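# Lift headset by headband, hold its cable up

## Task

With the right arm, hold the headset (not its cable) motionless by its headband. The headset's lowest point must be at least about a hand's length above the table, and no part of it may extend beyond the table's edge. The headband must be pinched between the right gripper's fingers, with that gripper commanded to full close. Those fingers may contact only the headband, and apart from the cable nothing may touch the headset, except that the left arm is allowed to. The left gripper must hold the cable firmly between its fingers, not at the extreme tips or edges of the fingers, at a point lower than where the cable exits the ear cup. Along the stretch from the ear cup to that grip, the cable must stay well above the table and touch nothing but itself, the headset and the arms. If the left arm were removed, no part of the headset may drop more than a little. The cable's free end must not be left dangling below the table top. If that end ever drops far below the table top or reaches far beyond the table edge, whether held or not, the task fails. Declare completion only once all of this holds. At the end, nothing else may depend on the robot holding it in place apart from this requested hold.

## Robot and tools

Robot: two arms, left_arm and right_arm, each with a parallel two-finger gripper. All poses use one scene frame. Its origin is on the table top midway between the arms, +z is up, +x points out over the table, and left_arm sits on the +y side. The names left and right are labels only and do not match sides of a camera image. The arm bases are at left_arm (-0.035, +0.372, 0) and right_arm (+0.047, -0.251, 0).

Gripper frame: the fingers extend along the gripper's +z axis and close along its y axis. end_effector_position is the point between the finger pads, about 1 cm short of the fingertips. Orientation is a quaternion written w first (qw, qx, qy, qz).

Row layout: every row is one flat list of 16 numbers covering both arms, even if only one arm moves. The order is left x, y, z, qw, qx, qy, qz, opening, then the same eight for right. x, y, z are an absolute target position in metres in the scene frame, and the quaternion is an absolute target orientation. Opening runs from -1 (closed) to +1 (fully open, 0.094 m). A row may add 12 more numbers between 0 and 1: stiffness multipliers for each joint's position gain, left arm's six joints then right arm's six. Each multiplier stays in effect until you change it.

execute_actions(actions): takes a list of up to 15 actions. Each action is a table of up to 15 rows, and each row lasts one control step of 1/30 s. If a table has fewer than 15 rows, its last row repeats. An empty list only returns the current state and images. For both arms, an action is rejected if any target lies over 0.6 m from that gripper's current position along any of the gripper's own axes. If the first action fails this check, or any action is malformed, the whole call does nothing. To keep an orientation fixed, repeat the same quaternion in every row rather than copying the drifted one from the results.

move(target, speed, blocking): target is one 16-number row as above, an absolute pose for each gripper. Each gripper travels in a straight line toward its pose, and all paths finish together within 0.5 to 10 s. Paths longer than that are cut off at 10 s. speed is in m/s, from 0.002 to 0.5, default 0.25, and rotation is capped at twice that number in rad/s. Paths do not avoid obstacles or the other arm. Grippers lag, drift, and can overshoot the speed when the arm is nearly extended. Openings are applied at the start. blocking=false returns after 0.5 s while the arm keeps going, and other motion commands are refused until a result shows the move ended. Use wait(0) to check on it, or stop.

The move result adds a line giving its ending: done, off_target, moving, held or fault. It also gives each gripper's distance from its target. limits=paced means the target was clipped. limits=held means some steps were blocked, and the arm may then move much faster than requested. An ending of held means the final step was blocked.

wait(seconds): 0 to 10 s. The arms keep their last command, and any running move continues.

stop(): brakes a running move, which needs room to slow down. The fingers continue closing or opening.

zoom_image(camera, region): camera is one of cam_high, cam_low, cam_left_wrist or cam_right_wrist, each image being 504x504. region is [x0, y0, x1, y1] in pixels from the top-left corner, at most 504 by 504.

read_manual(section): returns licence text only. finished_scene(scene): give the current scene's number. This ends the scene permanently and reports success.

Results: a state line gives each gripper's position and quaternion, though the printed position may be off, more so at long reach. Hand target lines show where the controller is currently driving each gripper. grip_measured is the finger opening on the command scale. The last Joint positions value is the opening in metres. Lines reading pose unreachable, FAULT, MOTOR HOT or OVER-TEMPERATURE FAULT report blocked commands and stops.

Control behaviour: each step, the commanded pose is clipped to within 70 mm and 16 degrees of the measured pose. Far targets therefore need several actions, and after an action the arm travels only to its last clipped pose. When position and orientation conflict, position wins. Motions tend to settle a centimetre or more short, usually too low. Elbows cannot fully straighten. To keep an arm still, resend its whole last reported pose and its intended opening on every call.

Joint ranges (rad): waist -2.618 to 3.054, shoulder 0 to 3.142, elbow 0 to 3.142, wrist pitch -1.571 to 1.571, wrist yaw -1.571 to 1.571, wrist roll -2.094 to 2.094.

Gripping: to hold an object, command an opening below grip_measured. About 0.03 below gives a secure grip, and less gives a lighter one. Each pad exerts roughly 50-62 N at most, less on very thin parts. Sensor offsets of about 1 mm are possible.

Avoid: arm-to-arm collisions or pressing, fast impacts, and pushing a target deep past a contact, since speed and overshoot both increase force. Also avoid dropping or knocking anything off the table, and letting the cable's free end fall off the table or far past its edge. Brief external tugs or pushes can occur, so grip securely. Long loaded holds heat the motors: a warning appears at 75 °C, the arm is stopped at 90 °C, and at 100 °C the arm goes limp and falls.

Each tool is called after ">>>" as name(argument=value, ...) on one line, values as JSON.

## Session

>>> execute_actions(actions=[])

Scene clock: 0.00 s.
left_arm: end_effector_position=(+0.3796, +0.4397, +0.4434) grip_measured=+1.000 end_effector_quat_wxyz=(+0.623, +0.082, +0.705, +0.330) | right_arm: end_effector_position=(+0.0748, +0.0958, +0.2724) grip_measured=-0.834 end_effector_quat_wxyz=(-0.227, +0.754, -0.577, -0.219)
Joint positions: left_arm=[-0.049  1.252  1.317 -0.072 -0.363  0.6    0.094] | right_arm=[ 1.427  1.379  1.523 -1.093 -0.167 -0.379  0.008]
Joint velocities: left_arm=[ 0.007  0.012 -0.012  0.022 -0.007 -0.051  0.   ] | right_arm=[-0.007  0.002  0.007 -0.037  0.037  0.022 -0.001]
Hand target (left_arm): +0.375, +0.440, +0.458; +0.637, +0.074, +0.693, +0.330
Hand target (right_arm): +0.075, +0.103, +0.286; -0.250, +0.749, -0.568, -0.233
Joint stiffness scale: left_arm=[1. 1. 1. 1. 1. 1.] | right_arm=[1. 1. 1. 1. 1. 1.]

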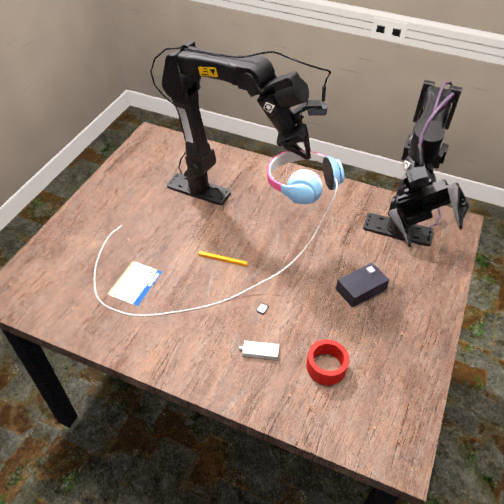

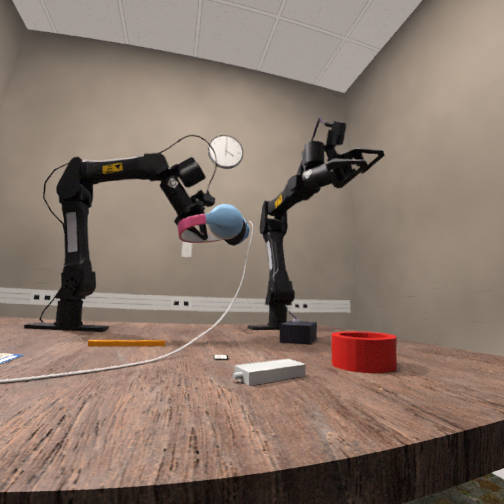

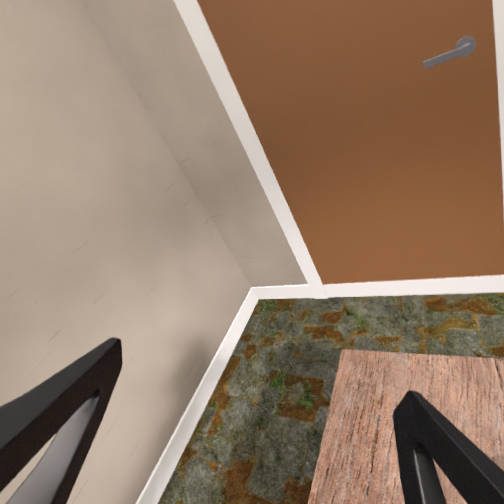

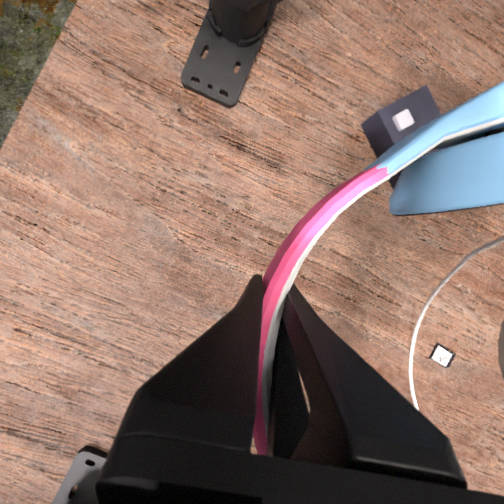

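>>> move(target=[0.35,0.22,0.18,0.513,0.426,0.669,-0.327,1, 0.29,0.0,0.41,0.33,-0.54,0.757,0.16,-1], speed=0.2)

Scene clock: 7.63 s.
left_arm: end_effector_position=(+0.3568, +0.2261, +0.1672) grip_measured=+1.000 end_effector_quat_wxyz=(+0.508, +0.414, +0.683, -0.322) | right_arm: end_effector_position=(+0.2891, +0.0025, +0.3982) grip_measured=-0.835 end_effector_quat_wxyz=(+0.319, -0.532, +0.767, +0.166)
Joint positions: left_arm=[-0.037  1.642  0.88   0.167  1.054  0.512  0.094] | right_arm=[ 0.69   1.661  2.357 -1.577 -0.277 -0.446  0.008]
Joint velocities: left_arm=[-0.022 -0.017 -0.007  0.007 -0.066 -0.037  0.   ] | right_arm=[-0.002  0.007 -0.012 -0.007  0.022  0.022 -0.   ]
Hand target (left_arm): +0.357, +0.220, +0.175; +0.516, +0.429, +0.666, -0.325
Hand target (right_arm): +0.287, +0.001, +0.410; +0.337, -0.536, +0.755, +0.169
Off the commanded pose (left_arm): 0.016 m, 2 deg.
Off the commanded pose (right_arm): 0.012 m, 2 deg.
Joint stiffness scale: left_arm=[1. 1. 1. 1. 1. 1.] | right_arm=[1. 1. 1. 1. 1. 1.]
joint sent to its limit (right arm) — the command would take joint 4 (wrist pitch) past its lower limit, so that joint was sent only as far as its limit.
move: off_target (left_arm, right_arm)

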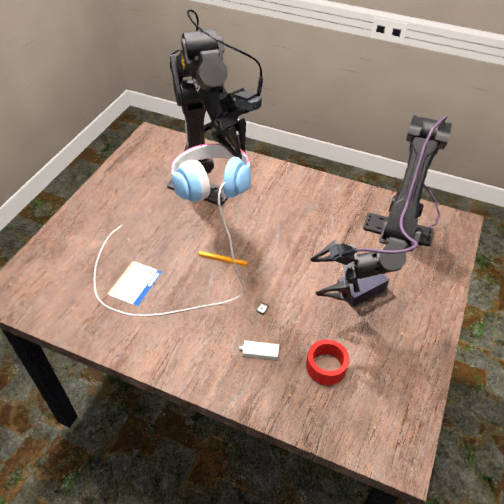

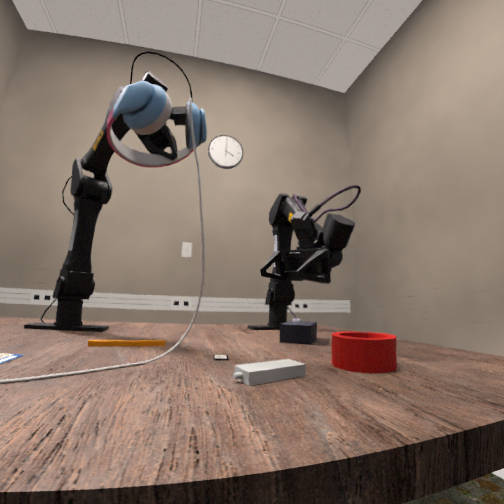

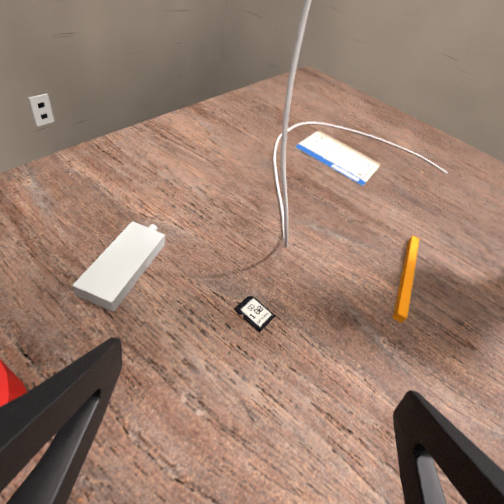

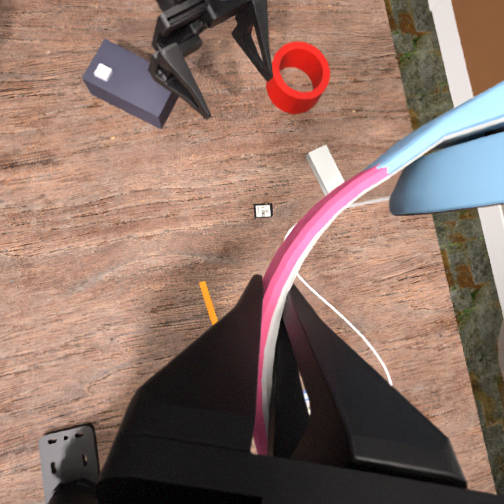

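>>> move(target=[0.40,0.07,0.175,0.513,0.426,0.669,-0.327,0.3, 0.29,0.0,0.41,0.33,-0.54,0.757,0.16,-1], speed=0.2)

>>> zoom_image(camera="cam_low", region=[160, 200, 280, 320])

>>> zoom_image(camera="cam_high", region=[190, 210, 310, 330])

Scene clock: 12.40 s.
left_arm: end_effector_position=(+0.3889, +0.0713, +0.1666) grip_measured=+0.303 end_effector_quat_wxyz=(+0.501, +0.421, +0.677, -0.336) | right_arm: end_effector_position=(+0.2890, +0.0025, +0.3982) grip_measured=-0.835 end_effector_quat_wxyz=(+0.319, -0.534, +0.765, +0.165)
Joint positions: left_arm=[-0.448  1.878  1.096  0.412  0.723  0.217  0.061] | right_arm=[ 0.69   1.661  2.357 -1.577 -0.277 -0.451  0.008]
Joint velocities: left_arm=[-0.012  0.002  0.012 -0.007 -0.022 -0.022  0.   ] | right_arm=[ 0.002  0.002 -0.027 -0.051 -0.037  0.066  0.001]
Hand target (left_arm): +0.396, +0.068, +0.179; +0.517, +0.420, +0.667, -0.334
Hand target (right_arm): +0.290, -0.000, +0.409; +0.338, -0.538, +0.755, +0.161
Off the commanded pose (left_arm): 0.014 m, 2 deg.
Off the commanded pose (right_arm): 0.012 m, 2 deg.
Joint stiffness scale: left_arm=[1. 1. 1. 1. 1. 1.] | right_arm=[1. 1. 1. 1. 1. 1.]
joint sent to its limit (right arm) — the command would take joint 4 (wrist pitch) past its lower limit, so that joint was sent only as far as its limit.
move: off_target (left_arm, right_arm)

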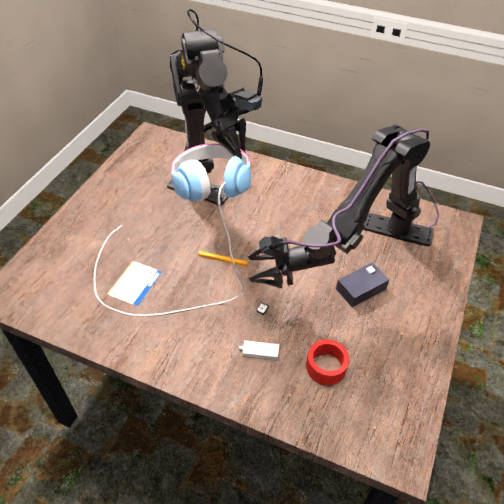

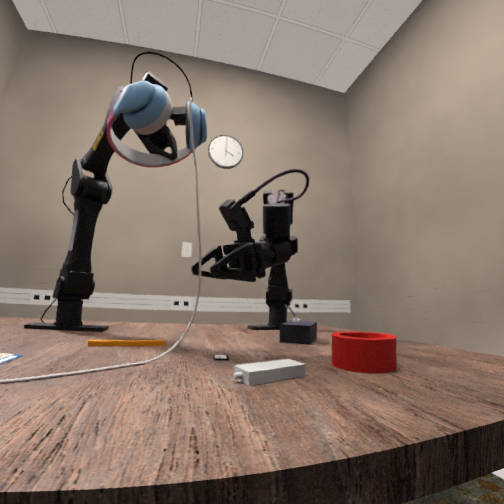

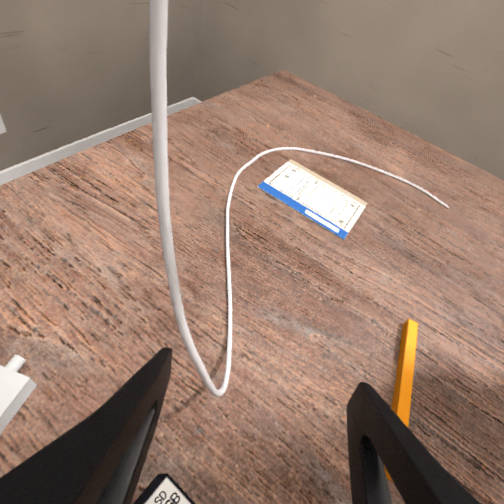

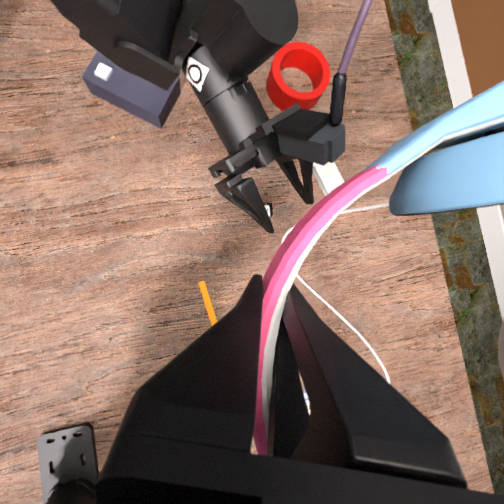

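Region (160, 200, 280, 320) of cam_low's 504x504 image, scaled by 4.200, with more detail than that image has.

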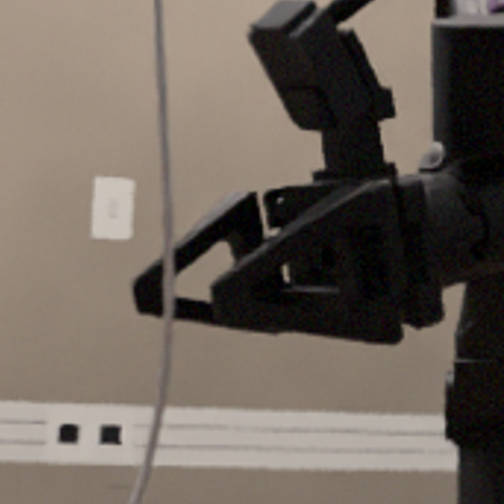

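Region (190, 210, 310, 330) of cam_high's 504x504 image, scaled by 4.200, with more detail than that image has.

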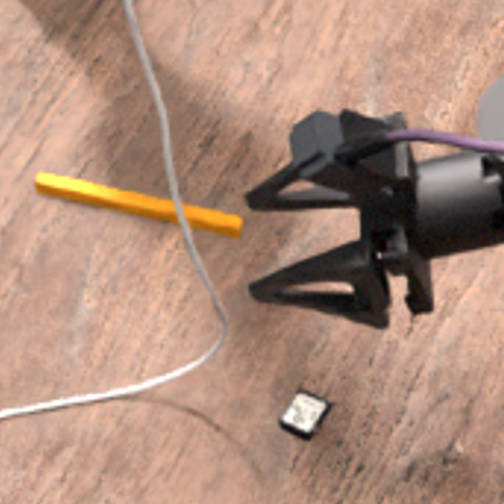

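>>> move(target=[0.438,0.056,0.175,0.513,0.426,0.669,-0.327,0.3, 0.29,0.0,0.41,0.33,-0.54,0.757,0.16,-1], speed=0.1)

>>> zoom_image(camera="cam_low", region=[160, 200, 280, 320])

>>> zoom_image(camera="cam_high", region=[190, 210, 310, 330])

Scene clock: 16.17 s.
left_arm: end_effector_position=(+0.4298, +0.0550, +0.1663) grip_measured=+0.303 end_effector_quat_wxyz=(+0.501, +0.423, +0.677, -0.333) | right_arm: end_effector_position=(+0.2890, +0.0025, +0.3982) grip_measured=-0.835 end_effector_quat_wxyz=(+0.319, -0.534, +0.765, +0.165)
Joint positions: left_arm=[-0.448  2.023  1.311  0.337  0.719  0.225  0.061] | right_arm=[ 0.69   1.661  2.357 -1.577 -0.277 -0.451  0.008]
Joint velocities: left_arm=[-0.007  0.007 -0.012 -0.066  0.037 -0.007 -0.   ] | right_arm=[ 0.007 -0.012 -0.032 -0.022 -0.037  0.037  0.   ]
Hand target (left_arm): +0.437, +0.056, +0.176; +0.513, +0.426, +0.669, -0.327
Hand target (right_arm): +0.290, -0.000, +0.409; +0.338, -0.538, +0.755, +0.161
Off the commanded pose (left_arm): 0.012 m, 2 deg.
Off the commanded pose (right_arm): 0.012 m, 2 deg.
Joint stiffness scale: left_arm=[1. 1. 1. 1. 1. 1.] | right_arm=[1. 1. 1. 1. 1. 1.]
joint sent to its limit (right arm) — the command would take joint 4 (wrist pitch) past its lower limit, so that joint was sent only as far as its limit.
move: off_target (left_arm, right_arm)

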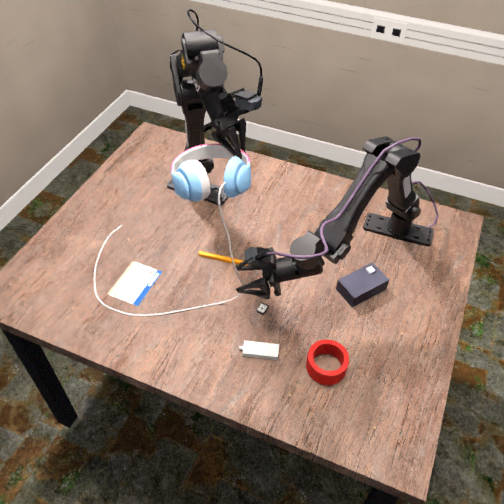

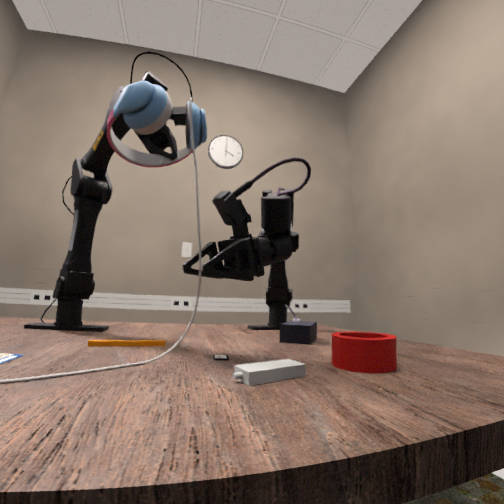

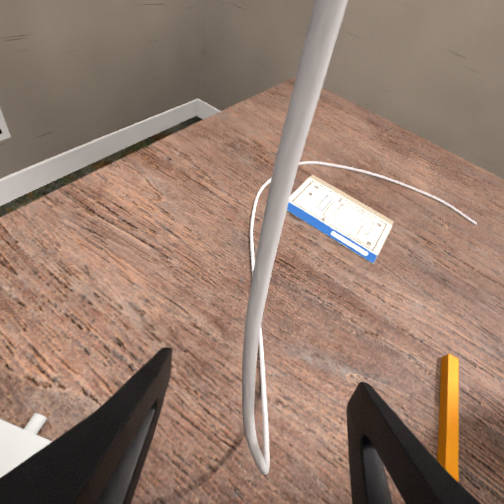

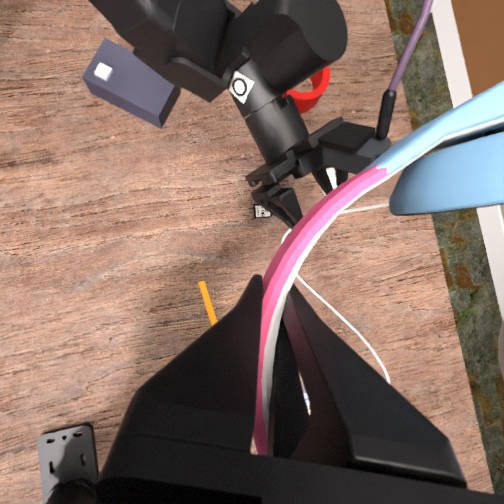

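Region (160, 200, 280, 320) of cam_low's 504x504 image, scaled by 4.200, with more detail than that image has.

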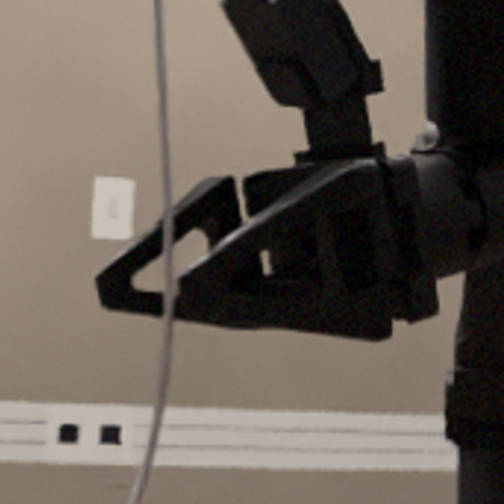

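Region (190, 210, 310, 330) of cam_high's 504x504 image, scaled by 4.200, with more detail than that image has.

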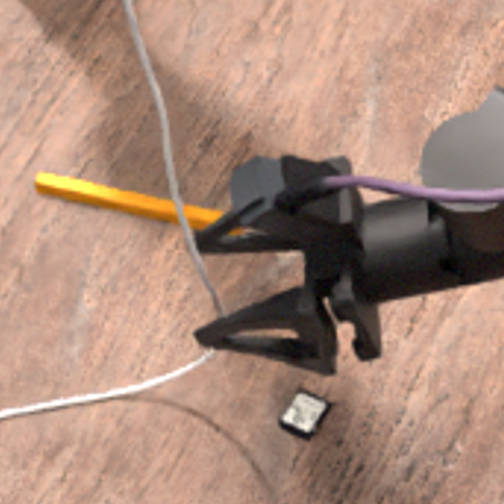

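>>> move(target=[0.44,0.056,0.175,0.513,0.426,0.669,-0.327,-1, 0.29,0.0,0.41,0.33,-0.54,0.757,0.16,-1], speed=0.05)

>>> zoom_image(camera="cam_low", region=[160, 200, 280, 320])

>>> zoom_image(camera="cam_low", region=[80, 60, 230, 210])

Scene clock: 19.10 s.
left_arm: end_effector_position=(+0.4295, +0.0551, +0.1655) grip_measured=-0.963 end_effector_quat_wxyz=(+0.500, +0.423, +0.678, -0.333) | right_arm: end_effector_position=(+0.2890, +0.0025, +0.3982) grip_measured=-0.835 end_effector_quat_wxyz=(+0.319, -0.534, +0.766, +0.165)
Joint positions: left_arm=[-0.448  2.023  1.311  0.333  0.719  0.227  0.002] | right_arm=[ 0.69   1.661  2.357 -1.577 -0.277 -0.451  0.008]
Joint velocities: left_arm=[ 0.017 -0.007  0.007  0.066 -0.007 -0.037 -0.001] | right_arm=[ 0.012 -0.007 -0.007 -0.007 -0.037  0.066 -0.001]
Hand target (left_arm): +0.439, +0.056, +0.175; +0.513, +0.426, +0.669, -0.327
Hand target (right_arm): +0.290, -0.000, +0.409; +0.338, -0.538, +0.755, +0.161
Off the commanded pose (left_arm): 0.014 m, 2 deg.
Off the commanded pose (right_arm): 0.012 m, 2 deg.
Joint stiffness scale: left_arm=[1. 1. 1. 1. 1. 1.] | right_arm=[1. 1. 1. 1. 1. 1.]
joint sent to its limit (right arm) — the command would take joint 4 (wrist pitch) past its lower limit, so that joint was sent only as far as its limit.
move: off_target (left_arm, right_arm)

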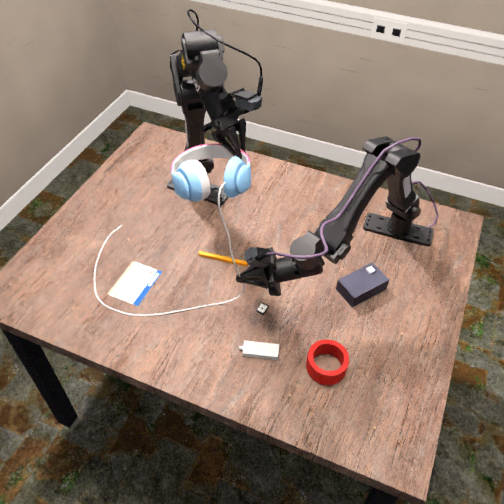

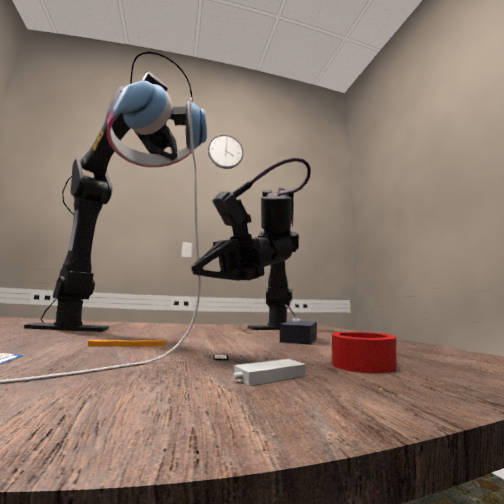

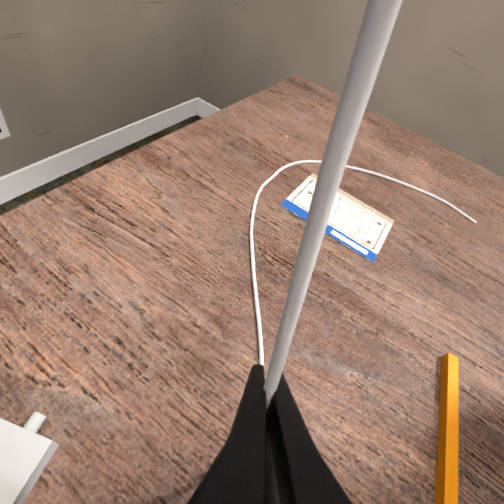

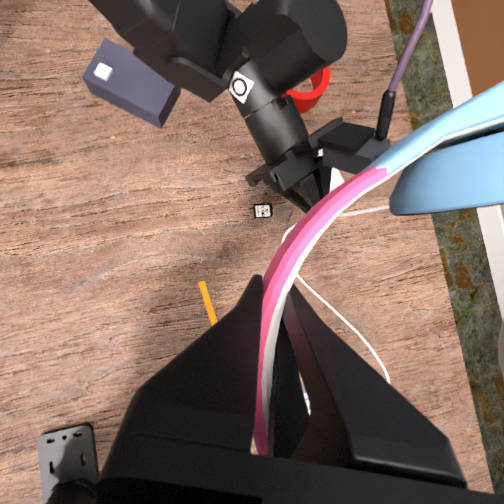

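Region (160, 200, 280, 320) of cam_low's 504x504 image, scaled by 4.200, with more detail than that image has.

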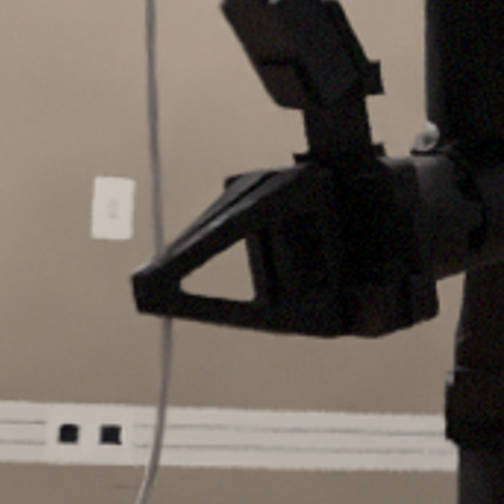

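Region (80, 60, 230, 210) of cam_low's 504x504 image, scaled by 3.360, with more detail than that image has.

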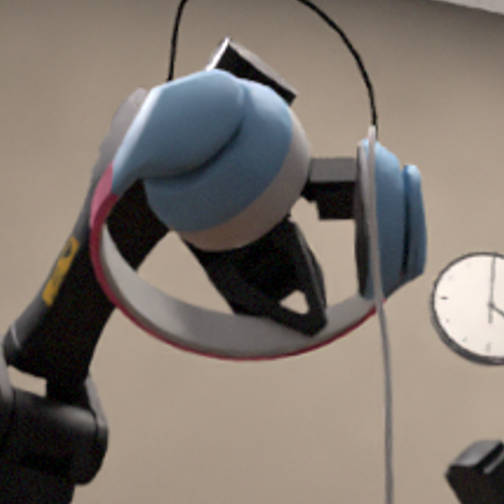

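>>> finished_scene(scene=2)

The scene is finished: the task was done.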